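# Pass through the door into the aisle and latch it

## Task

Get the robot through the doorway into the closed-off aisle, then make sure the door ends up closed and latched by itself, not held shut by the robot. The robot must stay upright and level; tipping over or finishing tilted counts as failure.

## Robot and tools

ROBOT. A Rainbow Robotics RB-Y1: a wheeled base with two drive wheels and two rear casters, 0.66 m long and 0.58 m wide, with its front edge 0.10 m ahead of the drive axle. On it stands a torso whose lower part (the leg) folds at ankle, knee and hip. Above that are a chest, a head carrying head_camera, and two 7-joint arms. Each arm ends in a parallel gripper with a camera beside it (left_wrist_camera, right_wrist_camera).

FRAMES. Base frame: origin on the floor halfway between the drive wheels, x ahead, y to the robot's left, z up. The result reports chest, left_hand and right_hand in this frame. A hand point sits between the finger pads; the fingers extend along its -z and close along its x. Printed hand positions can be off, worse when the arm is stretched. The odometry frame is the base frame as it was when the scene began. base_odometry is built from wheel rotation only, so wheel slip looks like travel. Heading grows to the left and runs from -3.142 to 3.142.

execute_actions. Argument actions: a list holding one action or none (an empty list only reports state and images). An action may contain:
- base: exactly one key. translate_m is a straight-line offset in metres from where the base last reported itself, positive forward, -3 to 3. rotate_rad is an in-place turn offset in radians, positive = counter-clockwise seen from above (left), -3.2 to 3.2. The base cannot move sideways.
- joints: a dict of absolute targets by joint name, in radians; grippers in metres of opening between pads. Ranges: torso_squat_rad 0 to 1.2 (higher lowers the chest); torso_shift_rad -0.3 to 0.6 (positive pushes hips forward); torso_pitch_rad -0.2 to 1.4 (positive leans forward); torso_yaw_rad -1.5 to 1.5 (positive left). Shoulder pitch -2.356 to 2.356 (negative raises the arm forward); left_shoulder_roll_rad 0 to 3.141 and right_shoulder_roll_rad -3.141 to 0 (away from the body raises it sideways); shoulder yaw -2.094 to 2.094; elbow -2.617 to 0.01 (negative bends); forearm roll -3.141 to 3.141; wrist pitch -1.57 to 1.919 (negative tips the hand forward); hand roll -2.705 to 2.705; grippers 0 to 0.1; head_pan_rad -0.523 to 0.523 (positive left, relative to chest); head_tilt_rad -0.35 to 1.57 (positive looks down). Yaw and roll signs are the same for both arms. Joints count as done within ±0.02 (grippers ±0.004).
- speeds: caps for this action only: translate_m 0.05 to 0.4 m/s, rotate_rad 0.1 to 1.509 rad/s (the upper values are the defaults; turns accelerate at 0.5 rad/s²). A base move needing over 8.667 s is refused.
- min_time_s: 0.1 to 8 s, a floor on the duration of each arm and head motion.
Max joint speeds: arms 1 rad/s (forearm roll, wrist pitch, hand roll 1.5), head 1.5, squat and pitch 0.3, shift 0.15, torso yaw 0.6, grippers 0.1 m/s. No action runs past 15 s. The torso also obeys combined limits: squat+shift <= 1.52; squat-shift+pitch <= 1.57; shift+0.5 pitch-0.4 squat <= 0.7; shift+0.3 pitch-0.5 squat <= 0.39; breaking one leaves commanded torso joints short and off_target.
cameras: list from head_camera, left_wrist_camera, right_wrist_camera, all; omitted, null or ["all"] gives every camera, [] none. Any unknown key, name or out-of-range number rejects the whole call and nothing moves. Joints or base you leave out may still be driving toward an earlier target without saying so. Between calls the robot keeps holding its last command.

wait: seconds, 0 to 10; commands nothing and returns state and images. zoom_image: camera plus region [x0, y0, x1, y1] in pixels of that camera's latest full image, origin top-left, at most 504 by 504 (head images are 896x504, wrist images 644x364). read_manual: optional section, only "licences"; moves nothing. finished_scene: scene, the current scene's number; ends it for good and states whether the goal was met.

RESULTS. pictures lists the order of returned images. base_status and joint_status per motion: done (for the base, the wheels turned the commanded amount, slip included); off_target (stopped short, may still push); limit_stop_at_<name>; contact_stop (torso or arm hit something hard, or could not lift the load); time_out; stopped_with_arm (torso halted because an arm contact-stopped); limit_stop_at_own_body (a guard halted it before touching the robot's own body; move arm and torso apart); not_followed, with a "joint command not followed" line and usually a cause: line, when an arm collision check refused targets (the robot may keep retrying them). After contact_stop, time_out or stopped_with_arm, the entire group (torso joints, or one arm's seven joints) halts and holds where it is. on_its_own covers what you did not command; "held at" is a held target, not a position. Motor temperatures gives one value per arm joint; MOTOR HOT appears from 65 °C, and at 80 °C an OVER-TEMPERATURE FAULT brakes the arm, stops everything and marks cut motions limit_stop_at_motor_heat. A torque fault (arm joint contact torque at its load limit, e.g. elbow 32.4, wrist 22.5, shoulder 63 N m) freezes the robot for 10 s and skips the rest of the call; resend targets afterwards.

CAUTIONS. After any stop, first pull back the arm, then the torso, in a separate action. Exception: if both hands hold one object and the torso contact-stops instantly with nothing in the way, resend every arm joint at its current reading, then repeat the torso command. The base does not stop on collision and may keep shoving; a bent leg can protrude ahead of the base and can push the robot backward unseen by odometry. Never let the arms strike or press each other; the collision checks ignore grippers and palms. Each arm is rated 3 kg; too much weight far forward tips the robot, with no safeguard. To grip, command 0.005 m less than the object's width; off_target is then expected. The door must remain shut and latched with the robot not holding it, and the robot must finish upright.

Each tool is called as name([rows], argument=value, ...), one row to a line, values as JSON.

## Session

execute_actions(actions=[])

Scene clock: 0.00 s.
Motor temperatures (°C, as the motors report them): left_arm=[33 34 31 35 39 38 33] | right_arm=[37 30 30 35 33 34 37]
base_odometry: x=+0.000 y=+0.000 heading=+0.000 (m, m, rad; odometry frame)
base_status: not commanded
joint_positions: torso_squat_rad=+0.350 torso_shift_rad=+0.000 torso_pitch_rad=+0.000 torso_yaw_rad=-0.001 left_shoulder_pitch_rad=+0.018 left_shoulder_roll_rad=+0.036 left_shoulder_yaw_rad=+0.009 left_elbow_rad=-0.279 left_forearm_roll_rad=-0.031 left_wrist_pitch_rad=-0.047 left_hand_roll_rad=+0.037 left_gripper_m=+0.100 right_shoulder_pitch_rad=-0.018 right_shoulder_roll_rad=-0.012 right_shoulder_yaw_rad=+0.034 right_elbow_rad=-0.245 right_forearm_roll_rad=+0.056 right_wrist_pitch_rad=+0.017 right_hand_roll_rad=+0.033 right_gripper_m=+0.100 head_pan_rad=+0.000 head_tilt_rad=+0.401
joint_status: not commanded
chest: x=-0.2283 y=+0.0004 z=+1.2475 quat_wxyz=(+1.000, +0.000, +0.000, +0.000) (m; base frame)
left_hand: x=-0.0950 y=+0.2488 z=+0.5766 quat_wxyz=(+0.988, +0.018, -0.154, +0.007) (m; base frame)
right_hand: x=-0.1004 y=-0.2252 z=+0.5734 quat_wxyz=(+0.990, -0.010, -0.122, +0.064) (m; base frame)
pictures: head_camera, left_wrist_camera, right_wrist_camera
Images, in order (width x height): head_camera 896x504, left_wrist_camera 644x364, right_wrist_camera 644x364.

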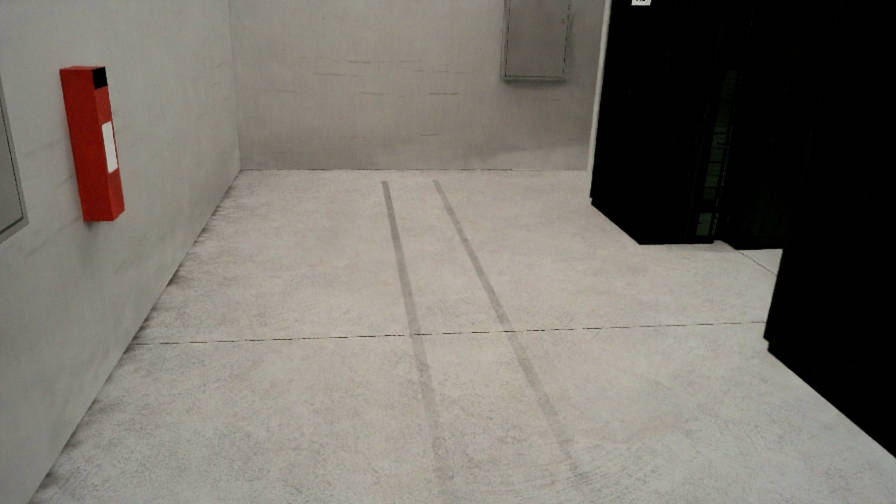

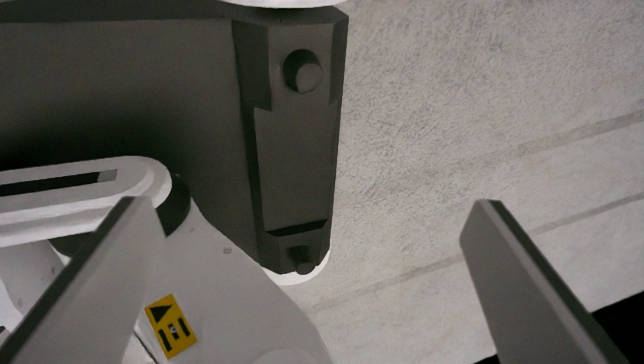

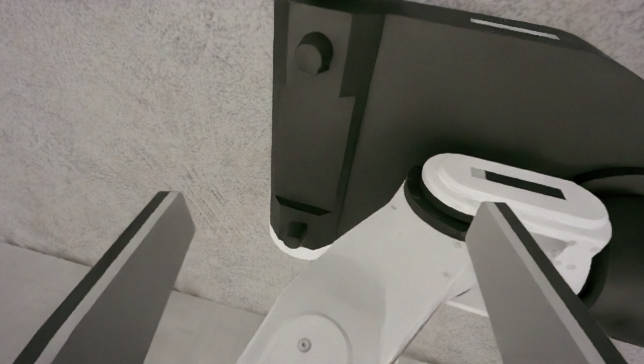

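execute_actions([
  {"base":{"rotate_rad":-1.0}},
], cameras=["head_camera"])

execute_actions([
  {"base":{"translate_m":0.0},"joints":{"head_pan_rad":-0.52}},
], cameras=["head_camera"])

Scene clock: 4.37 s.
Motor temperatures (°C, as the motors report them): left_arm=[33 34 31 35 39 38 33] | right_arm=[37 30 30 35 33 34 37]
base_odometry: x=+0.000 y=+0.000 heading=-0.999 (m, m, rad; odometry frame)
base_status: done
joint_positions: torso_squat_rad=+0.350 torso_shift_rad=+0.000 torso_pitch_rad=+0.000 torso_yaw_rad=-0.001 left_shoulder_pitch_rad=+0.018 left_shoulder_roll_rad=+0.036 left_shoulder_yaw_rad=+0.009 left_elbow_rad=-0.279 left_forearm_roll_rad=-0.031 left_wrist_pitch_rad=-0.047 left_hand_roll_rad=+0.037 left_gripper_m=+0.100 right_shoulder_pitch_rad=-0.018 right_shoulder_roll_rad=-0.012 right_shoulder_yaw_rad=+0.034 right_elbow_rad=-0.245 right_forearm_roll_rad=+0.056 right_wrist_pitch_rad=+0.017 right_hand_roll_rad=+0.033 right_gripper_m=+0.100 head_pan_rad=+0.000 head_tilt_rad=+0.401
joint_status: not commanded
chest: x=-0.2283 y=+0.0004 z=+1.2475 quat_wxyz=(+1.000, +0.000, +0.000, +0.000) (m; base frame)
left_hand: x=-0.0950 y=+0.2488 z=+0.5766 quat_wxyz=(+0.988, +0.017, -0.154, +0.007) (m; base frame)
right_hand: x=-0.1004 y=-0.2252 z=+0.5734 quat_wxyz=(+0.990, -0.010, -0.122, +0.064) (m; base frame)
pictures: head_camera
camera_calibration (this result's frames):
head_camera: T_world_to_cam=[[-0.0251597, -0.999178, 0.0317712, -0.0526591], [-0.350546, -0.0209453, -0.936311, 1.33698], [0.936207, -0.0346946, -0.349731, 0.643406], [0, 0, 0, 1]] pos_world=[-0.135013, -0.00228962, 1.47852]
Images, in order (width x height): head_camera 896x504.

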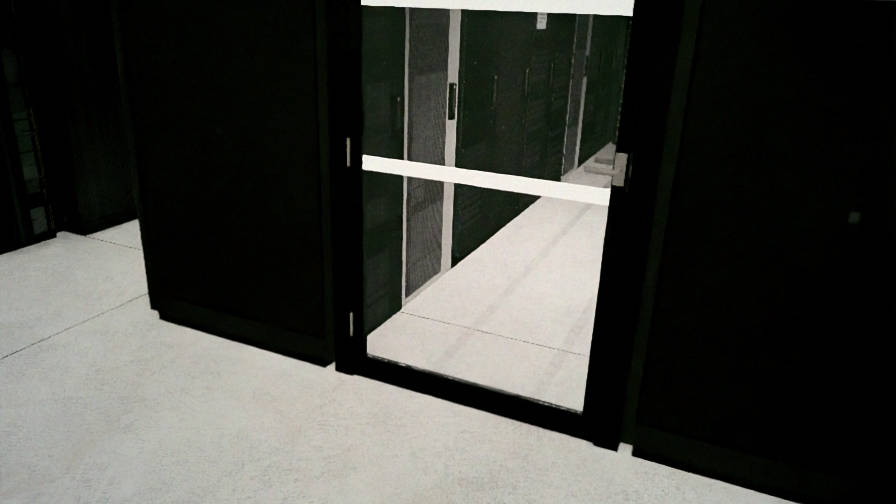

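Scene clock: 5.37 s.
Motor temperatures (°C, as the motors report them): left_arm=[33 34 31 35 39 38 33] | right_arm=[37 30 30 35 33 34 37]
base_odometry: x=+0.000 y=+0.000 heading=-0.999 (m, m, rad; odometry frame)
base_status: done
joint_positions: torso_squat_rad=+0.350 torso_shift_rad=+0.000 torso_pitch_rad=+0.000 torso_yaw_rad=-0.001 left_shoulder_pitch_rad=+0.018 left_shoulder_roll_rad=+0.036 left_shoulder_yaw_rad=+0.009 left_elbow_rad=-0.279 left_forearm_roll_rad=-0.031 left_wrist_pitch_rad=-0.047 left_hand_roll_rad=+0.037 left_gripper_m=+0.100 right_shoulder_pitch_rad=-0.018 right_shoulder_roll_rad=-0.012 right_shoulder_yaw_rad=+0.034 right_elbow_rad=-0.245 right_forearm_roll_rad=+0.056 right_wrist_pitch_rad=+0.017 right_hand_roll_rad=+0.033 right_gripper_m=+0.100 head_pan_rad=-0.520 head_tilt_rad=+0.401
joint_status: all done
chest: x=-0.2283 y=+0.0004 z=+1.2475 quat_wxyz=(+1.000, +0.000, +0.000, +0.000) (m; base frame)
left_hand: x=-0.0950 y=+0.2488 z=+0.5766 quat_wxyz=(+0.988, +0.017, -0.154, +0.007) (m; base frame)
right_hand: x=-0.1004 y=-0.2252 z=+0.5734 quat_wxyz=(+0.990, -0.010, -0.122, +0.064) (m; base frame)
pictures: head_camera
camera_calibration (this result's frames):
head_camera: T_world_to_cam=[[-0.518071, -0.854761, 0.031408, -0.153946], [-0.314182, 0.156016, -0.936455, 1.34459], [0.795545, -0.495018, -0.349378, 0.614135], [0, 0, 0, 1]] pos_world=[-0.14588, -0.0373567, 1.47855]
Images, in order (width x height): head_camera 896x504.

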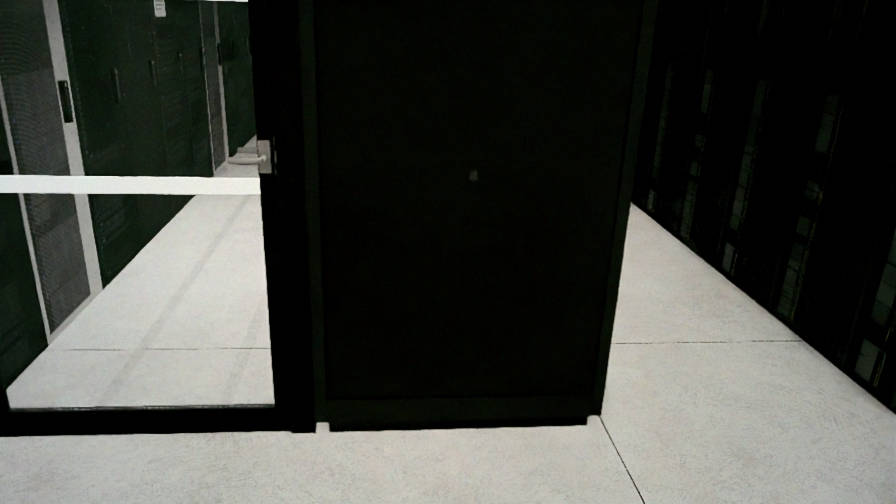

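execute_actions([
  {"base":{"rotate_rad":-0.46},"joints":{"head_pan_rad":0.1,"left_shoulder_pitch_rad":-0.5,"left_elbow_rad":-0.9,"left_wrist_pitch_rad":-0.17,"left_shoulder_roll_rad":0.15}},
], cameras=[])

execute_actions([
  {"base":{"translate_m":1.1}},
])

Scene clock: 10.17 s.
Motor temperatures (°C, as the motors report them): left_arm=[33 34 31 35 39 38 33] | right_arm=[37 30 30 35 33 34 37]
base_odometry: x=+0.000 y=+0.000 heading=-1.459 (m, m, rad; odometry frame)
base_status: done
joint_positions: torso_squat_rad=+0.350 torso_shift_rad=+0.000 torso_pitch_rad=-0.001 torso_yaw_rad=-0.001 left_shoulder_pitch_rad=-0.500 left_shoulder_roll_rad=+0.150 left_shoulder_yaw_rad=+0.009 left_elbow_rad=-0.900 left_forearm_roll_rad=-0.031 left_wrist_pitch_rad=-0.170 left_hand_roll_rad=+0.037 left_gripper_m=+0.100 right_shoulder_pitch_rad=-0.018 right_shoulder_roll_rad=-0.012 right_shoulder_yaw_rad=+0.034 right_elbow_rad=-0.245 right_forearm_roll_rad=+0.056 right_wrist_pitch_rad=+0.017 right_hand_roll_rad=+0.033 right_gripper_m=+0.100 head_pan_rad=+0.100 head_tilt_rad=+0.401
joint_status: all done
chest: x=-0.2283 y=+0.0004 z=+1.2475 quat_wxyz=(+1.000, +0.000, +0.000, +0.000) (m; base frame)
left_hand: x=+0.4040 y=+0.2157 z=+1.0156 quat_wxyz=(+0.710, +0.025, -0.698, -0.090) (m; base frame)
right_hand: x=-0.1004 y=-0.2252 z=+0.5734 quat_wxyz=(+0.990, -0.010, -0.122, +0.064) (m; base frame)
pictures: none
No camera images: the call's "cameras" was empty. Leave "cameras" out to get every camera's image.

Scene clock: 14.37 s.
Motor temperatures (°C, as the motors report them): left_arm=[33 34 31 35 39 38 33] | right_arm=[37 30 30 35 33 34 37]
base_odometry: x=+0.122 y=-1.093 heading=-1.459 (m, m, rad; odometry frame)
base_status: done
joint_positions: torso_squat_rad=+0.350 torso_shift_rad=+0.000 torso_pitch_rad=+0.000 torso_yaw_rad=-0.001 left_shoulder_pitch_rad=-0.500 left_shoulder_roll_rad=+0.150 left_shoulder_yaw_rad=+0.009 left_elbow_rad=-0.900 left_forearm_roll_rad=-0.031 left_wrist_pitch_rad=-0.170 left_hand_roll_rad=+0.037 left_gripper_m=+0.100 right_shoulder_pitch_rad=-0.018 right_shoulder_roll_rad=-0.012 right_shoulder_yaw_rad=+0.034 right_elbow_rad=-0.245 right_forearm_roll_rad=+0.056 right_wrist_pitch_rad=+0.017 right_hand_roll_rad=+0.033 right_gripper_m=+0.100 head_pan_rad=+0.100 head_tilt_rad=+0.401
joint_status: not commanded
chest: x=-0.2282 y=+0.0004 z=+1.2475 quat_wxyz=(+1.000, +0.000, +0.000, +0.000) (m; base frame)
left_hand: x=+0.4040 y=+0.2158 z=+1.0154 quat_wxyz=(+0.710, +0.025, -0.698, -0.090) (m; base frame)
right_hand: x=-0.1003 y=-0.2252 z=+0.5734 quat_wxyz=(+0.990, -0.010, -0.122, +0.064) (m; base frame)
pictures: head_camera, left_wrist_camera, right_wrist_camera
camera_calibration (this result's frames):
head_camera: T_world_to_cam=[[0.0749824, -0.996677, 0.0318105, -0.0320572], [-0.346845, -0.0559759, -0.936251, 1.3377], [0.93492, 0.059169, -0.34989, 0.643253], [0, 0, 0, 1]] pos_world=[-0.135011, 0.00486781, 1.47851]
left_wrist_camera: T_world_to_cam=[[0.0013574, -0.132526, 0.991179, -0.977846], [-0.706113, -0.70198, -0.0928918, 0.561987], [0.708098, -0.699758, -0.0945314, 0.0485902], [0, 0, 0, 1]] pos_world=[0.363747, 0.298914, 1.02602]
right_wrist_camera: T_world_to_cam=[[-0.952641, -0.135407, -0.272288, 0.0281515], [-0.278215, 0.749566, 0.600622, -0.17808], [0.122769, 0.647931, -0.75174, 0.67216], [0, 0, 0, 1]] pos_world=[-0.105247, -0.298219, 0.619914]
Images, in order (width x height): head_camera 896x504, left_wrist_camera 644x364, right_wrist_camera 644x364.

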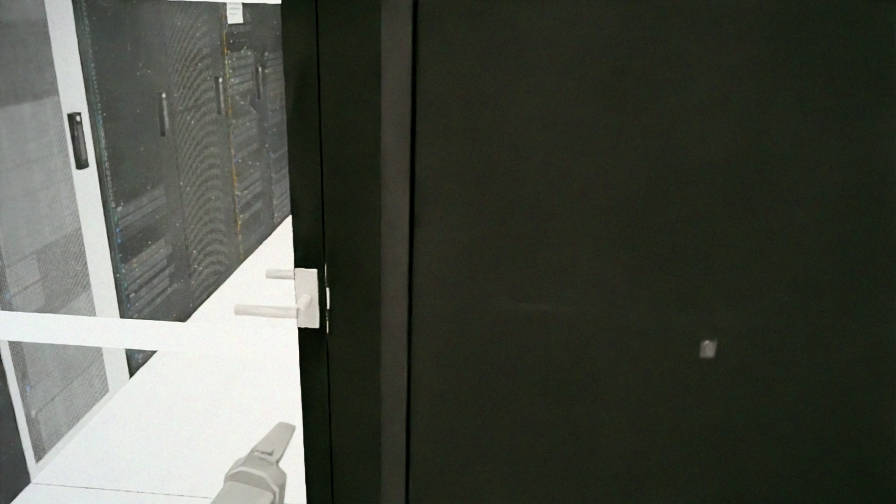

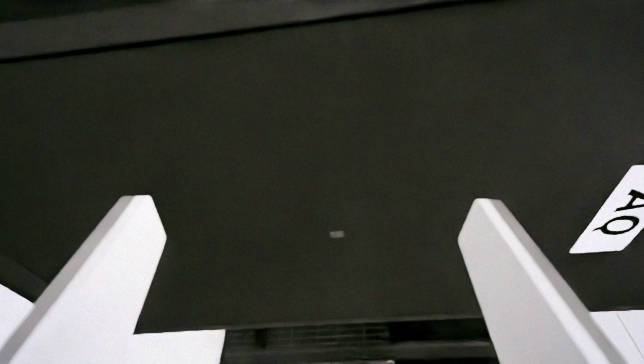

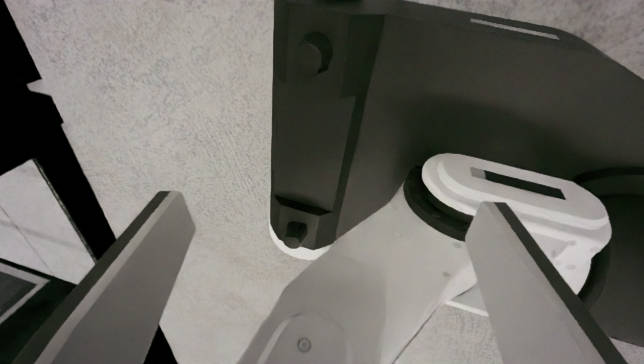

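execute_actions([
  {"base":{"translate_m":0.2},"joints":{"head_pan_rad":0.3,"head_tilt_rad":0.6,"left_shoulder_pitch_rad":-0.7,"left_elbow_rad":-1.2,"left_wrist_pitch_rad":1.1,"left_shoulder_roll_rad":0.3,"left_shoulder_yaw_rad":0.45}},
])

Scene clock: 19.10 s.
Motor temperatures (°C, as the motors report them): left_arm=[33 34 31 35 39 38 33] | right_arm=[37 30 30 35 33 34 37]
base_odometry: x=+0.144 y=-1.292 heading=-1.460 (m, m, rad; odometry frame)
base_status: done
joint_positions: torso_squat_rad=+0.350 torso_shift_rad=+0.000 torso_pitch_rad=+0.000 torso_yaw_rad=-0.001 left_shoulder_pitch_rad=-0.700 left_shoulder_roll_rad=+0.300 left_shoulder_yaw_rad=+0.450 left_elbow_rad=-1.200 left_forearm_roll_rad=-0.031 left_wrist_pitch_rad=+1.100 left_hand_roll_rad=+0.037 left_gripper_m=+0.100 right_shoulder_pitch_rad=-0.018 right_shoulder_roll_rad=-0.012 right_shoulder_yaw_rad=+0.034 right_elbow_rad=-0.245 right_forearm_roll_rad=+0.056 right_wrist_pitch_rad=+0.017 right_hand_roll_rad=+0.033 right_gripper_m=+0.100 head_pan_rad=+0.300 head_tilt_rad=+0.600
joint_status: all done
chest: x=-0.2282 y=+0.0004 z=+1.2475 quat_wxyz=(+1.000, +0.000, +0.000, +0.000) (m; base frame)
left_hand: x=+0.3715 y=+0.4211 z=+1.0579 quat_wxyz=(+0.899, +0.076, -0.404, +0.153) (m; base frame)
right_hand: x=-0.1002 y=-0.2252 z=+0.5734 quat_wxyz=(+0.990, -0.010, -0.122, +0.064) (m; base frame)
pictures: head_camera, left_wrist_camera, right_wrist_camera
camera_calibration (this result's frames):
head_camera: T_world_to_cam=[[0.277793, -0.959967, 0.0359774, 0.00372537], [-0.499422, -0.176311, -0.848229, 1.17888], [0.820615, 0.217664, -0.528407, 0.877995], [0, 0, 0, 1]] pos_world=[-0.132773, 0.0203176, 1.46376]
left_wrist_camera: T_world_to_cam=[[0.60917, 0.238558, 0.756308, -1.12627], [-0.178463, -0.887984, 0.423835, 0.0228073], [0.772699, -0.39316, -0.498359, 0.493409], [0, 0, 0, 1]] pos_world=[0.308906, 0.482923, 1.08804]
right_wrist_camera: T_world_to_cam=[[-0.952632, -0.135417, -0.272313, 0.028181], [-0.278239, 0.749562, 0.600616, -0.178077], [0.122781, 0.647934, -0.751735, 0.67216], [0, 0, 0, 1]] pos_world=[-0.10523, -0.29822, 0.619916]
Images, in order (width x height): head_camera 896x504, left_wrist_camera 644x364, right_wrist_camera 644x364.

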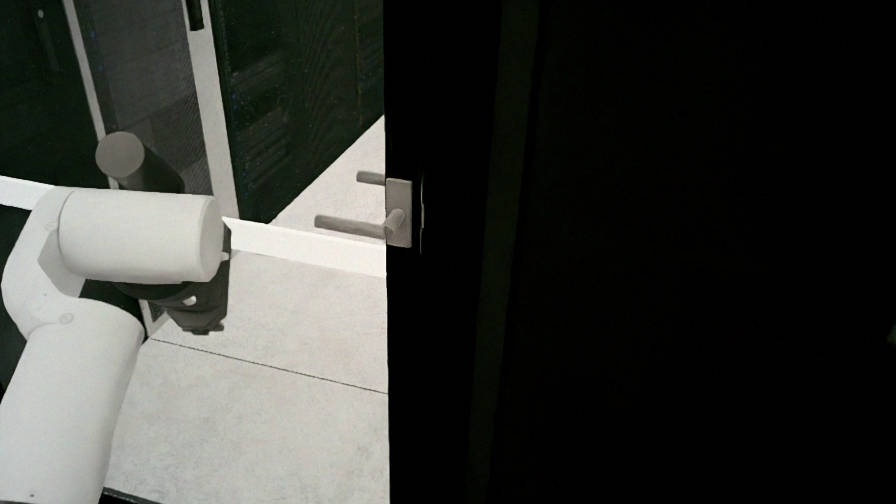

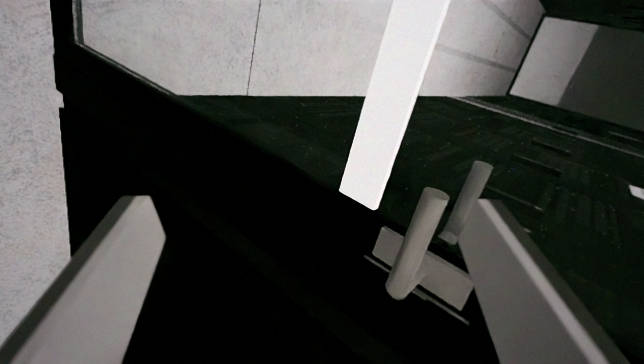

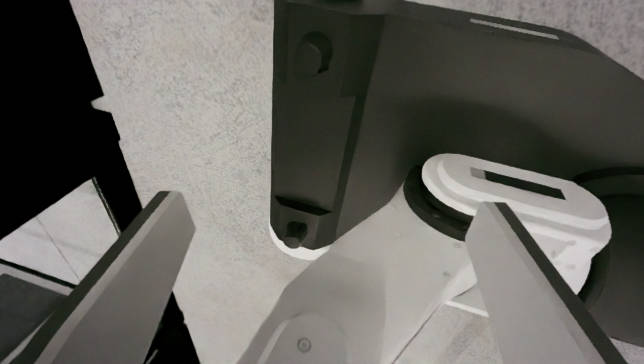

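execute_actions([
  {"base":{"translate_m":0.17},"joints":{"left_shoulder_yaw_rad":0.3}},
])

Scene clock: 22.43 s.
Motor temperatures (°C, as the motors report them): left_arm=[33 34 31 35 39 38 33] | right_arm=[37 30 30 35 33 34 37]
base_odometry: x=+0.163 y=-1.461 heading=-1.461 (m, m, rad; odometry frame)
base_status: done
joint_positions: torso_squat_rad=+0.350 torso_shift_rad=+0.000 torso_pitch_rad=+0.000 torso_yaw_rad=-0.001 left_shoulder_pitch_rad=-0.700 left_shoulder_roll_rad=+0.300 left_shoulder_yaw_rad=+0.300 left_elbow_rad=-1.200 left_forearm_roll_rad=-0.031 left_wrist_pitch_rad=+1.100 left_hand_roll_rad=+0.037 left_gripper_m=+0.100 right_shoulder_pitch_rad=-0.018 right_shoulder_roll_rad=-0.012 right_shoulder_yaw_rad=+0.034 right_elbow_rad=-0.245 right_forearm_roll_rad=+0.056 right_wrist_pitch_rad=+0.017 right_hand_roll_rad=+0.033 right_gripper_m=+0.100 head_pan_rad=+0.300 head_tilt_rad=+0.600
joint_status: all done
chest: x=-0.2282 y=+0.0004 z=+1.2476 quat_wxyz=(+1.000, +0.000, +0.000, +0.000) (m; base frame)
left_hand: x=+0.3827 y=+0.3808 z=+1.0558 quat_wxyz=(+0.907, +0.099, -0.400, +0.083) (m; base frame)
right_hand: x=-0.1003 y=-0.2252 z=+0.5734 quat_wxyz=(+0.990, -0.010, -0.122, +0.064) (m; base frame)
pictures: head_camera, left_wrist_camera, right_wrist_camera
camera_calibration (this result's frames):
head_camera: T_world_to_cam=[[0.277794, -0.959968, 0.0359578, 0.0037336], [-0.499487, -0.176312, -0.84819, 1.17885], [0.820575, 0.217662, -0.52847, 0.878017], [0, 0, 0, 1]] pos_world=[-0.132697, 0.0203181, 1.46376]
left_wrist_camera: T_world_to_cam=[[0.651822, 0.0968273, 0.752166, -1.07986], [-0.264187, -0.900697, 0.344891, 0.110865], [0.710868, -0.42352, -0.561513, 0.569792], [0, 0, 0, 1]] pos_world=[0.328115, 0.445734, 1.09394]
right_wrist_camera: T_world_to_cam=[[-0.952677, -0.1354, -0.272164, 0.0280514], [-0.278131, 0.749569, 0.600658, -0.178088], [0.122676, 0.64793, -0.751756, 0.672156], [0, 0, 0, 1]] pos_world=[-0.105265, -0.298223, 0.619901]
Images, in order (width x height): head_camera 896x504, left_wrist_camera 644x364, right_wrist_camera 644x364.

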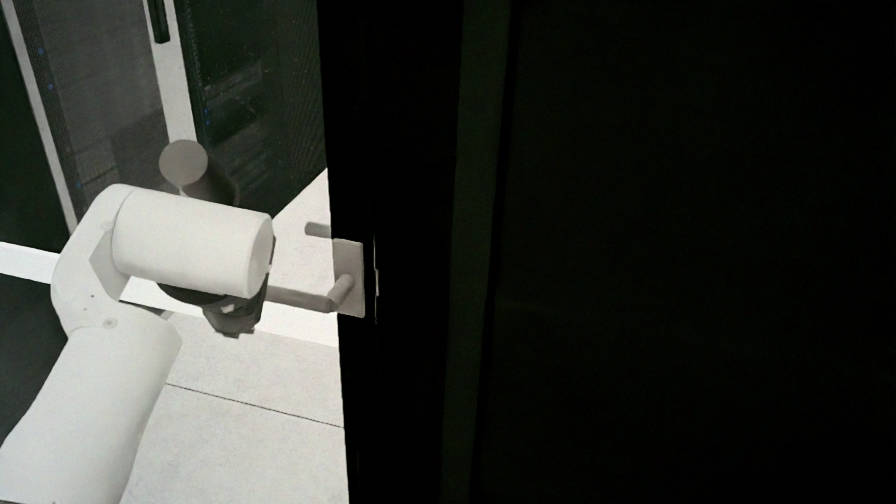

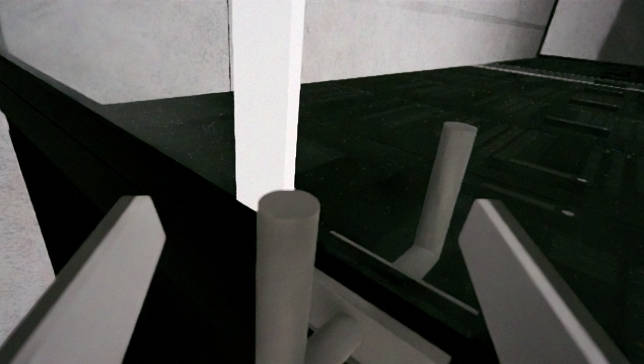

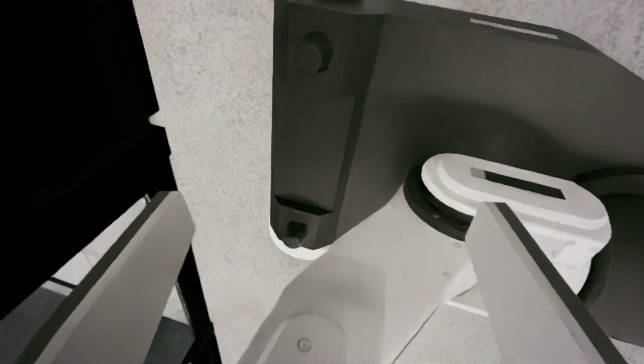

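execute_actions([
  {"joints":{"left_shoulder_yaw_rad":0.15,"torso_squat_rad":0.68}},
])

execute_actions([
  {"base":{"translate_m":-0.2},"speeds":{"translate_m":0.08}},
])

Scene clock: 25.10 s.
Motor temperatures (°C, as the motors report them): left_arm=[33 34 31 35 39 38 33] | right_arm=[37 30 30 35 33 34 37]
base_odometry: x=+0.163 y=-1.461 heading=-1.461 (m, m, rad; odometry frame)
base_status: not commanded
joint_positions: torso_squat_rad=+0.558 torso_shift_rad=-0.003 torso_pitch_rad=-0.007 torso_yaw_rad=+0.000 left_shoulder_pitch_rad=-0.704 left_shoulder_roll_rad=+0.302 left_shoulder_yaw_rad=+0.151 left_elbow_rad=-1.203 left_forearm_roll_rad=-0.031 left_wrist_pitch_rad=+1.099 left_hand_roll_rad=+0.037 left_gripper_m=+0.100 right_shoulder_pitch_rad=-0.018 right_shoulder_roll_rad=-0.012 right_shoulder_yaw_rad=+0.034 right_elbow_rad=-0.245 right_forearm_roll_rad=+0.056 right_wrist_pitch_rad=+0.017 right_hand_roll_rad=+0.033 right_gripper_m=+0.100 head_pan_rad=+0.300 head_tilt_rad=+0.600
joint_status: torso_squat_rad contact_stop (moved +0.208 of +0.330); the others done
on_its_own: torso_squat_rad is held at +0.557, not at your +0.680, since a contact_stop
chest: x=-0.2320 y=+0.0001 z=+1.1839 quat_wxyz=(+1.000, +0.000, -0.004, +0.000) (m; base frame)
left_hand: x=+0.3882 y=+0.3396 z=+0.9944 quat_wxyz=(+0.908, +0.123, -0.400, +0.013) (m; base frame)
right_hand: x=-0.0995 y=-0.2251 z=+0.5105 quat_wxyz=(+0.990, -0.010, -0.125, +0.064) (m; base frame)
pictures: head_camera, left_wrist_camera, right_wrist_camera
camera_calibration (this result's frames):
head_camera: T_world_to_cam=[[0.278002, -0.959856, 0.0373014, 0.00524692], [-0.493583, -0.176054, -0.851693, 1.12836], [0.82407, 0.218361, -0.522712, 0.841597], [0, 0, 0, 1]] pos_world=[-0.138052, 0.0199171, 1.40074]
left_wrist_camera: T_world_to_cam=[[0.667367, -0.0501361, 0.743039, -0.980344], [-0.357851, -0.896587, 0.26091, 0.214843], [0.653119, -0.44002, -0.616294, 0.596462], [0, 0, 0, 1]] pos_world=[0.34157, 0.40593, 1.03998]
right_wrist_camera: T_world_to_cam=[[-0.950773, -0.135632, -0.27863, 0.0150994], [-0.282469, 0.749089, 0.59923, -0.139989], [0.127444, 0.648436, -0.750526, 0.624614], [0, 0, 0, 1]] pos_world=[-0.10479, -0.298109, 0.556882]
Images, in order (width x height): head_camera 896x504, left_wrist_camera 644x364, right_wrist_camera 644x364.

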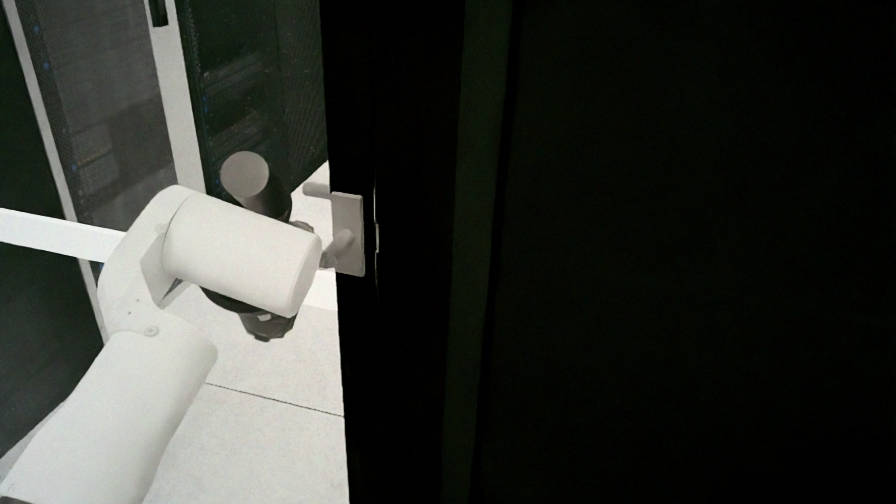

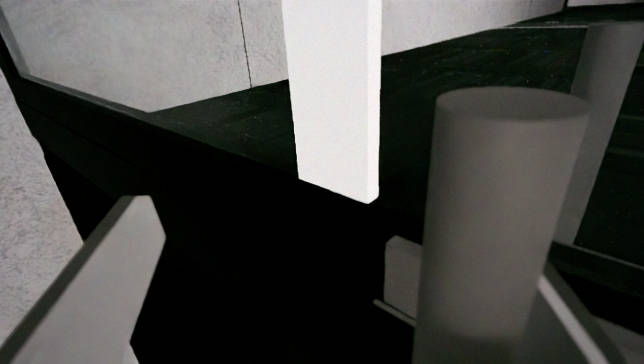

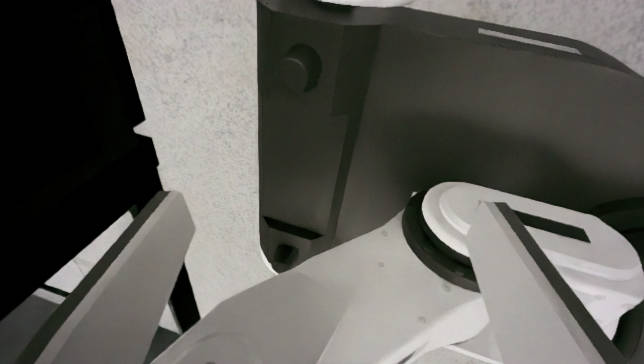

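not run: a stop came earlier in this reply.

Press with the arm, slowly, further out.

execute_actions([
  {"joints":{"left_shoulder_yaw_rad":0.24,"left_elbow_rad":-1.22}},
], cameras=[])

execute_actions([
  {"joints":{"left_elbow_rad":-1.0,"left_wrist_pitch_rad":0.92},"min_time_s":3},
])

execute_actions([
  {"base":{"translate_m":-0.08},"speeds":{"translate_m":0.05}},
])

Scene clock: 29.77 s.
Motor temperatures (°C, as the motors report them): left_arm=[33 34 31 35 39 38 33] | right_arm=[37 30 30 35 33 34 37]
base_odometry: x=+0.163 y=-1.461 heading=-1.461 (m, m, rad; odometry frame)
base_status: not commanded
joint_positions: torso_squat_rad=+0.557 torso_shift_rad=-0.002 torso_pitch_rad=-0.005 torso_yaw_rad=-0.001 left_shoulder_pitch_rad=-0.700 left_shoulder_roll_rad=+0.300 left_shoulder_yaw_rad=+0.240 left_elbow_rad=-1.220 left_forearm_roll_rad=-0.031 left_wrist_pitch_rad=+1.100 left_hand_roll_rad=+0.037 left_gripper_m=+0.100 right_shoulder_pitch_rad=-0.018 right_shoulder_roll_rad=-0.012 right_shoulder_yaw_rad=+0.034 right_elbow_rad=-0.245 right_forearm_roll_rad=+0.056 right_wrist_pitch_rad=+0.017 right_hand_roll_rad=+0.033 right_gripper_m=+0.100 head_pan_rad=+0.300 head_tilt_rad=+0.600
joint_status: all done
on_its_own: torso_squat_rad is held at +0.557, not at your +0.680, since a contact_stop
chest: x=-0.2310 y=+0.0003 z=+1.1839 quat_wxyz=(+1.000, +0.000, -0.003, +0.000) (m; base frame)
left_hand: x=+0.3859 y=+0.3634 z=+1.0019 quat_wxyz=(+0.904, +0.109, -0.409, +0.054) (m; base frame)
right_hand: x=-0.0997 y=-0.2252 z=+0.5104 quat_wxyz=(+0.990, -0.010, -0.124, +0.064) (m; base frame)
pictures: none
No camera images: the call's "cameras" was empty. Leave "cameras" out to get every camera's image.

Scene clock: 33.07 s.
Motor temperatures (°C, as the motors report them): left_arm=[33 34 31 35 39 38 33] | right_arm=[37 30 30 35 33 34 37]
base_odometry: x=+0.163 y=-1.461 heading=-1.461 (m, m, rad; odometry frame)
base_status: not commanded
joint_positions: torso_squat_rad=+0.558 torso_shift_rad=-0.003 torso_pitch_rad=-0.006 torso_yaw_rad=+0.000 left_shoulder_pitch_rad=-0.702 left_shoulder_roll_rad=+0.303 left_shoulder_yaw_rad=+0.241 left_elbow_rad=-1.002 left_forearm_roll_rad=-0.031 left_wrist_pitch_rad=+0.920 left_hand_roll_rad=+0.037 left_gripper_m=+0.100 right_shoulder_pitch_rad=-0.018 right_shoulder_roll_rad=-0.012 right_shoulder_yaw_rad=+0.034 right_elbow_rad=-0.245 right_forearm_roll_rad=+0.056 right_wrist_pitch_rad=+0.017 right_hand_roll_rad=+0.033 right_gripper_m=+0.100 head_pan_rad=+0.300 head_tilt_rad=+0.600
joint_status: all done
on_its_own: torso_squat_rad is held at +0.557, not at your +0.680, since a contact_stop
chest: x=-0.2316 y=+0.0002 z=+1.1839 quat_wxyz=(+1.000, +0.000, -0.003, +0.000) (m; base frame)
left_hand: x=+0.3874 y=+0.3746 z=+0.9430 quat_wxyz=(+0.911, +0.109, -0.393, +0.054) (m; base frame)
right_hand: x=-0.0995 y=-0.2251 z=+0.5105 quat_wxyz=(+0.990, -0.010, -0.125, +0.064) (m; base frame)
pictures: head_camera, left_wrist_camera, right_wrist_camera
camera_calibration (this result's frames):
head_camera: T_world_to_cam=[[0.278362, -0.959749, 0.0373644, 0.0052813], [-0.494161, -0.176466, -0.851272, 1.12798], [0.823601, 0.218498, -0.523392, 0.841968], [0, 0, 0, 1]] pos_world=[-0.137511, 0.0201509, 1.4007]
left_wrist_camera: T_world_to_cam=[[0.671592, 0.0380648, 0.739943, -0.97166], [-0.296494, -0.901424, 0.315478, 0.185948], [0.679011, -0.431261, -0.594103, 0.546446], [0, 0, 0, 1]] pos_world=[0.336649, 0.440264, 0.984955]
right_wrist_camera: T_world_to_cam=[[-0.950927, -0.136047, -0.277902, 0.0145982], [-0.2823, 0.749159, 0.599223, -0.139963], [0.12667, 0.648268, -0.750801, 0.624652], [0, 0, 0, 1]] pos_world=[-0.104754, -0.298102, 0.556915]
Images, in order (width x height): head_camera 896x504, left_wrist_camera 644x364, right_wrist_camera 644x364.

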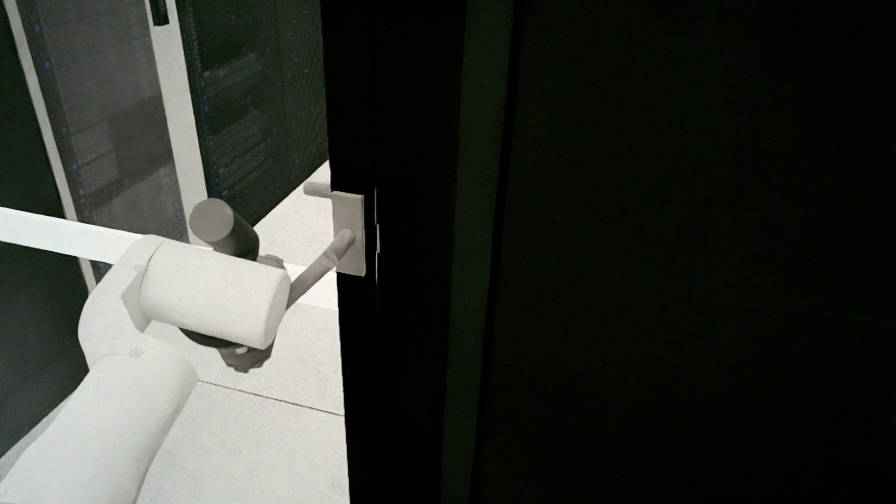

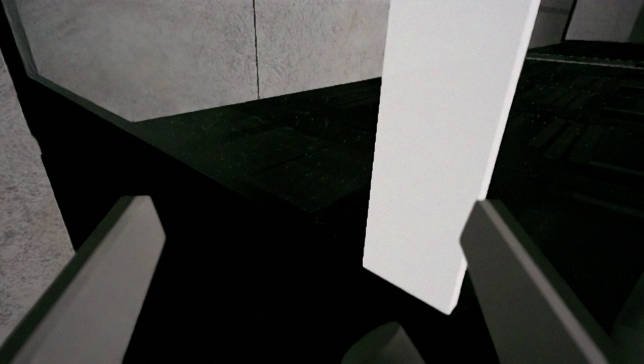

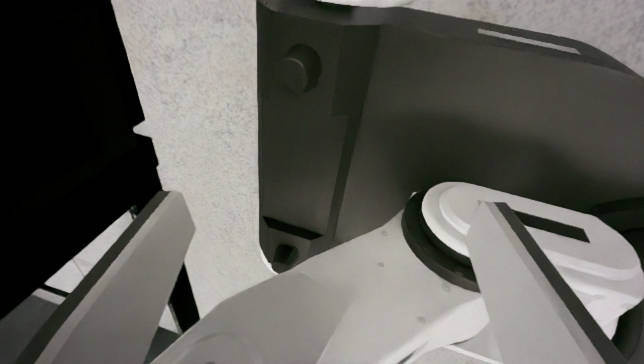

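Scene clock: 35.60 s.
Motor temperatures (°C, as the motors report them): left_arm=[33 34 31 35 39 38 33] | right_arm=[37 30 30 35 33 34 37]
base_odometry: x=+0.154 y=-1.381 heading=-1.460 (m, m, rad; odometry frame)
base_status: done
joint_positions: torso_squat_rad=+0.557 torso_shift_rad=-0.002 torso_pitch_rad=-0.005 torso_yaw_rad=-0.001 left_shoulder_pitch_rad=-0.700 left_shoulder_roll_rad=+0.300 left_shoulder_yaw_rad=+0.240 left_elbow_rad=-1.000 left_forearm_roll_rad=-0.031 left_wrist_pitch_rad=+0.920 left_hand_roll_rad=+0.037 left_gripper_m=+0.100 right_shoulder_pitch_rad=-0.018 right_shoulder_roll_rad=-0.012 right_shoulder_yaw_rad=+0.034 right_elbow_rad=-0.245 right_forearm_roll_rad=+0.056 right_wrist_pitch_rad=+0.017 right_hand_roll_rad=+0.033 right_gripper_m=+0.100 head_pan_rad=+0.300 head_tilt_rad=+0.600
joint_status: not commanded
on_its_own: torso_squat_rad is held at +0.557, not at your +0.680, since a contact_stop
chest: x=-0.2309 y=+0.0004 z=+1.1840 quat_wxyz=(+1.000, +0.000, -0.003, +0.000) (m; base frame)
left_hand: x=+0.3871 y=+0.3730 z=+0.9394 quat_wxyz=(+0.913, +0.108, -0.390, +0.054) (m; base frame)
right_hand: x=-0.0998 y=-0.2252 z=+0.5104 quat_wxyz=(+0.990, -0.010, -0.124, +0.064) (m; base frame)
pictures: head_camera, left_wrist_camera, right_wrist_camera
camera_calibration (this result's frames):
head_camera: T_world_to_cam=[[0.278003, -0.959856, 0.0372852, 0.00523054], [-0.495333, -0.176504, -0.850583, 1.12736], [0.823019, 0.217996, -0.524517, 0.842514], [0, 0, 0, 1]] pos_world=[-0.136442, 0.0203383, 1.40063]
left_wrist_camera: T_world_to_cam=[[0.676167, 0.0388989, 0.735721, -0.966847], [-0.296053, -0.900088, 0.319677, 0.180934], [0.674649, -0.433968, -0.597094, 0.549333], [0, 0, 0, 1]] pos_world=[0.336709, 0.438859, 0.981492]
right_wrist_camera: T_world_to_cam=[[-0.951369, -0.1357, -0.276556, 0.0136841], [-0.281138, 0.749467, 0.599384, -0.139818], [0.125933, 0.647985, -0.75117, 0.624752], [0, 0, 0, 1]] pos_world=[-0.104967, -0.298184, 0.556884]
Images, in order (width x height): head_camera 896x504, left_wrist_camera 644x364, right_wrist_camera 644x364.

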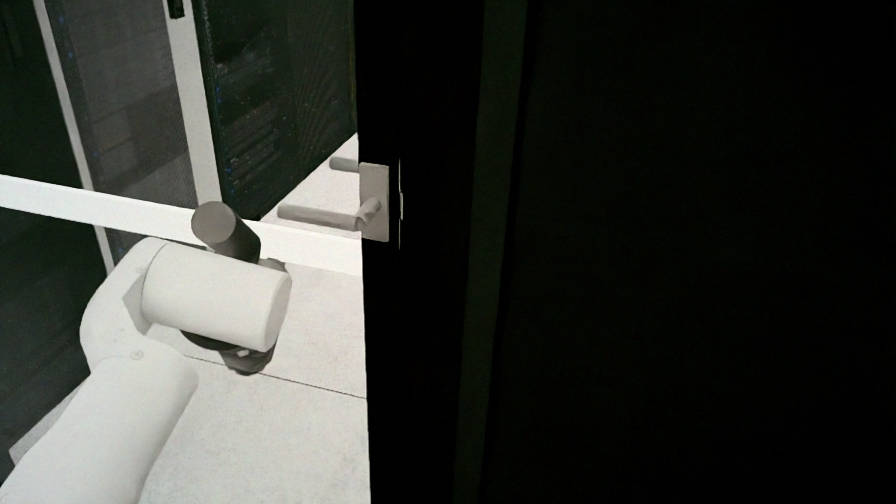

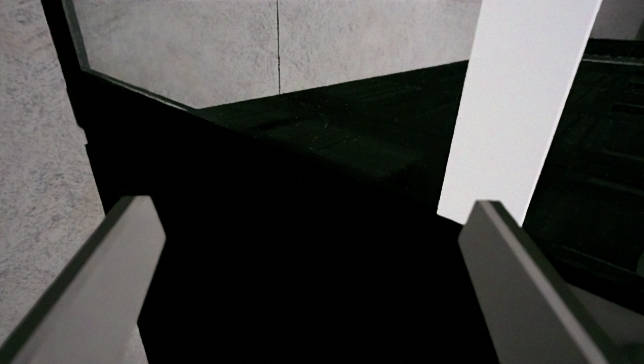

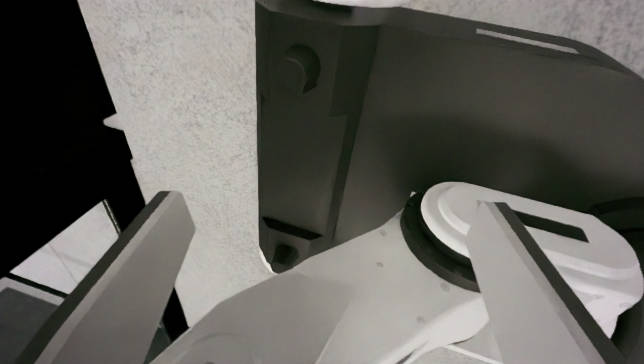

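Slipped off the tip. Retry nearer the pivot.

execute_actions([
  {"joints":{"left_shoulder_yaw_rad":0.17,"left_elbow_rad":-1.36,"left_wrist_pitch_rad":1.26}},
], cameras=[])

execute_actions([
  {"base":{"translate_m":0.085}},
], cameras=[])

execute_actions([
  {"joints":{"left_elbow_rad":-1.02,"left_wrist_pitch_rad":0.95,"left_shoulder_yaw_rad":0.12},"min_time_s":3},
])

execute_actions([
  {"base":{"translate_m":-0.1},"speeds":{"translate_m":0.05}},
])

Scene clock: 38.90 s.
Motor temperatures (°C, as the motors report them): left_arm=[33 34 31 35 39 38 33] | right_arm=[37 30 30 35 33 34 37]
base_odometry: x=+0.154 y=-1.381 heading=-1.460 (m, m, rad; odometry frame)
base_status: not commanded
joint_positions: torso_squat_rad=+0.557 torso_shift_rad=-0.002 torso_pitch_rad=-0.005 torso_yaw_rad=-0.001 left_shoulder_pitch_rad=-0.700 left_shoulder_roll_rad=+0.300 left_shoulder_yaw_rad=+0.170 left_elbow_rad=-1.360 left_forearm_roll_rad=-0.031 left_wrist_pitch_rad=+1.260 left_hand_roll_rad=+0.037 left_gripper_m=+0.100 right_shoulder_pitch_rad=-0.018 right_shoulder_roll_rad=-0.012 right_shoulder_yaw_rad=+0.034 right_elbow_rad=-0.245 right_forearm_roll_rad=+0.056 right_wrist_pitch_rad=+0.017 right_hand_roll_rad=+0.033 right_gripper_m=+0.100 head_pan_rad=+0.300 head_tilt_rad=+0.600
joint_status: all done
on_its_own: torso_squat_rad is held at +0.557, not at your +0.680, since a contact_stop
chest: x=-0.2309 y=+0.0004 z=+1.1840 quat_wxyz=(+1.000, +0.000, -0.003, +0.000) (m; base frame)
left_hand: x=+0.3747 y=+0.3368 z=+1.0286 quat_wxyz=(+0.910, +0.119, -0.397, +0.025) (m; base frame)
right_hand: x=-0.0998 y=-0.2252 z=+0.5104 quat_wxyz=(+0.990, -0.010, -0.124, +0.064) (m; base frame)
pictures: none
No camera images: the call's "cameras" was empty. Leave "cameras" out to get every camera's image.

Scene clock: 40.37 s.
Motor temperatures (°C, as the motors report them): left_arm=[33 34 31 35 39 38 33] | right_arm=[37 30 30 35 33 34 37]
base_odometry: x=+0.164 y=-1.466 heading=-1.461 (m, m, rad; odometry frame)
base_status: done
joint_positions: torso_squat_rad=+0.557 torso_shift_rad=-0.002 torso_pitch_rad=-0.005 torso_yaw_rad=-0.001 left_shoulder_pitch_rad=-0.700 left_shoulder_roll_rad=+0.300 left_shoulder_yaw_rad=+0.170 left_elbow_rad=-1.360 left_forearm_roll_rad=-0.031 left_wrist_pitch_rad=+1.260 left_hand_roll_rad=+0.037 left_gripper_m=+0.100 right_shoulder_pitch_rad=-0.018 right_shoulder_roll_rad=-0.012 right_shoulder_yaw_rad=+0.034 right_elbow_rad=-0.245 right_forearm_roll_rad=+0.056 right_wrist_pitch_rad=+0.017 right_hand_roll_rad=+0.033 right_gripper_m=+0.100 head_pan_rad=+0.300 head_tilt_rad=+0.600
joint_status: not commanded
on_its_own: torso_squat_rad is held at +0.557, not at your +0.680, since a contact_stop
chest: x=-0.2308 y=+0.0004 z=+1.1840 quat_wxyz=(+1.000, +0.000, -0.002, +0.000) (m; base frame)
left_hand: x=+0.3748 y=+0.3368 z=+1.0284 quat_wxyz=(+0.910, +0.119, -0.397, +0.025) (m; base frame)
right_hand: x=-0.0997 y=-0.2252 z=+0.5104 quat_wxyz=(+0.990, -0.010, -0.124, +0.064) (m; base frame)
pictures: none
No camera images: the call's "cameras" was empty. Leave "cameras" out to get every camera's image.

Scene clock: 42.63 s.
Motor temperatures (°C, as the motors report them): left_arm=[33 34 31 35 39 38 33] | right_arm=[37 30 30 35 33 34 37]
base_odometry: x=+0.164 y=-1.466 heading=-1.461 (m, m, rad; odometry frame)
base_status: not commanded
joint_positions: torso_squat_rad=+0.558 torso_shift_rad=-0.003 torso_pitch_rad=-0.007 torso_yaw_rad=+0.000 left_shoulder_pitch_rad=-0.711 left_shoulder_roll_rad=+0.303 left_shoulder_yaw_rad=+0.148 left_elbow_rad=-1.212 left_forearm_roll_rad=-0.031 left_wrist_pitch_rad=+1.110 left_hand_roll_rad=+0.037 left_gripper_m=+0.100 right_shoulder_pitch_rad=-0.018 right_shoulder_roll_rad=-0.012 right_shoulder_yaw_rad=+0.034 right_elbow_rad=-0.245 right_forearm_roll_rad=+0.056 right_wrist_pitch_rad=+0.017 right_hand_roll_rad=+0.033 right_gripper_m=+0.100 head_pan_rad=+0.300 head_tilt_rad=+0.600
joint_status: left_shoulder_yaw_rad contact_stop_at_left_elbow_rad (moved -0.022 of -0.050); left_elbow_rad contact_stop (moved +0.148 of +0.340); left_wrist_pitch_rad contact_stop_at_left_elbow_rad (moved -0.150 of -0.310)
on_its_own: torso_squat_rad is held at +0.557, not at your +0.680, since a contact_stop; left_shoulder_yaw_rad is held at +0.148, not at your +0.120, since a contact_stop; left_elbow_rad is held at -1.210, not at your -1.020, since a contact_stop; left_wrist_pitch_rad is held at +1.110, not at your +0.950, since a contact_stop
chest: x=-0.2321 y=+0.0001 z=+1.1839 quat_wxyz=(+1.000, +0.000, -0.004, +0.000) (m; base frame)
left_hand: x=+0.3895 y=+0.3376 z=+1.0008 quat_wxyz=(+0.907, +0.123, -0.403, +0.011) (m; base frame)
right_hand: x=-0.0995 y=-0.2251 z=+0.5105 quat_wxyz=(+0.990, -0.010, -0.125, +0.064) (m; base frame)
pictures: head_camera, left_wrist_camera, right_wrist_camera
camera_calibration (this result's frames):
head_camera: T_world_to_cam=[[0.278092, -0.959827, 0.0373845, 0.00521642], [-0.493528, -0.176164, -0.851702, 1.12836], [0.824072, 0.218401, -0.522691, 0.841621], [0, 0, 0, 1]] pos_world=[-0.138131, 0.0199716, 1.40074]
left_wrist_camera: T_world_to_cam=[[0.663288, -0.0536358, 0.74644, -0.986686], [-0.361873, -0.896052, 0.257174, 0.216955], [0.655055, -0.440697, -0.61375, 0.595546], [0, 0, 0, 1]] pos_world=[0.342851, 0.403937, 1.04622]
right_wrist_camera: T_world_to_cam=[[-0.950739, -0.13575, -0.278688, 0.0151157], [-0.282588, 0.749107, 0.599151, -0.139964], [0.127432, 0.64839, -0.750567, 0.624649], [0, 0, 0, 1]] pos_world=[-0.104782, -0.298116, 0.556913]
Images, in order (width x height): head_camera 896x504, left_wrist_camera 644x364, right_wrist_camera 644x364.

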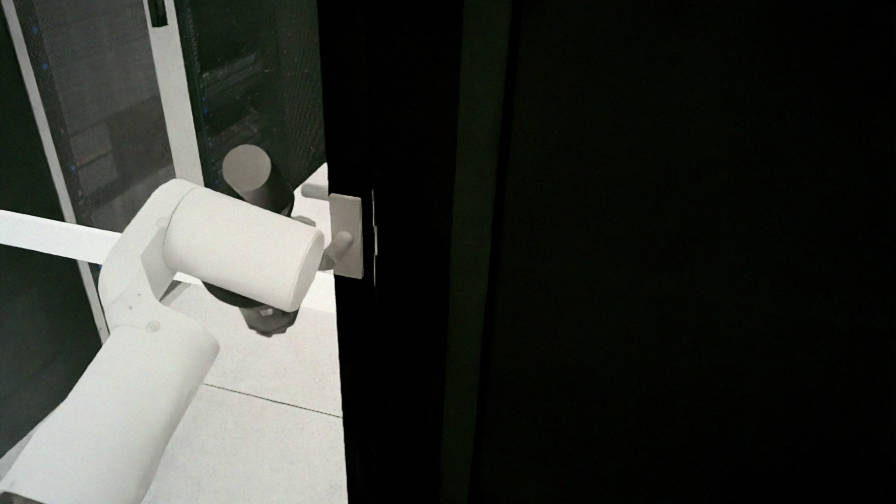

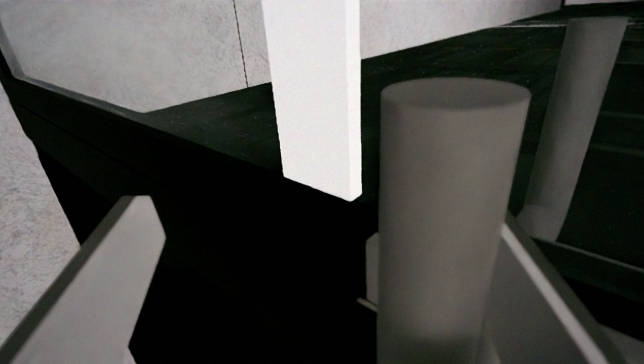

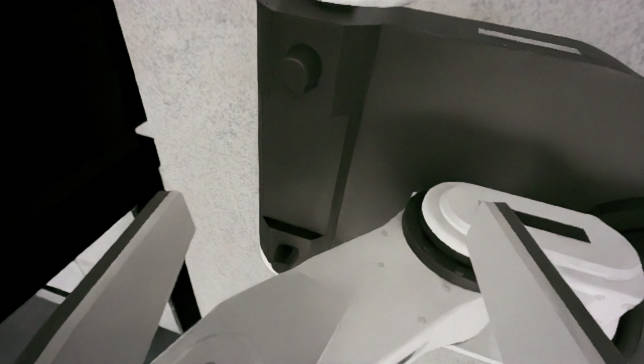

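not run: a stop came earlier in this reply.


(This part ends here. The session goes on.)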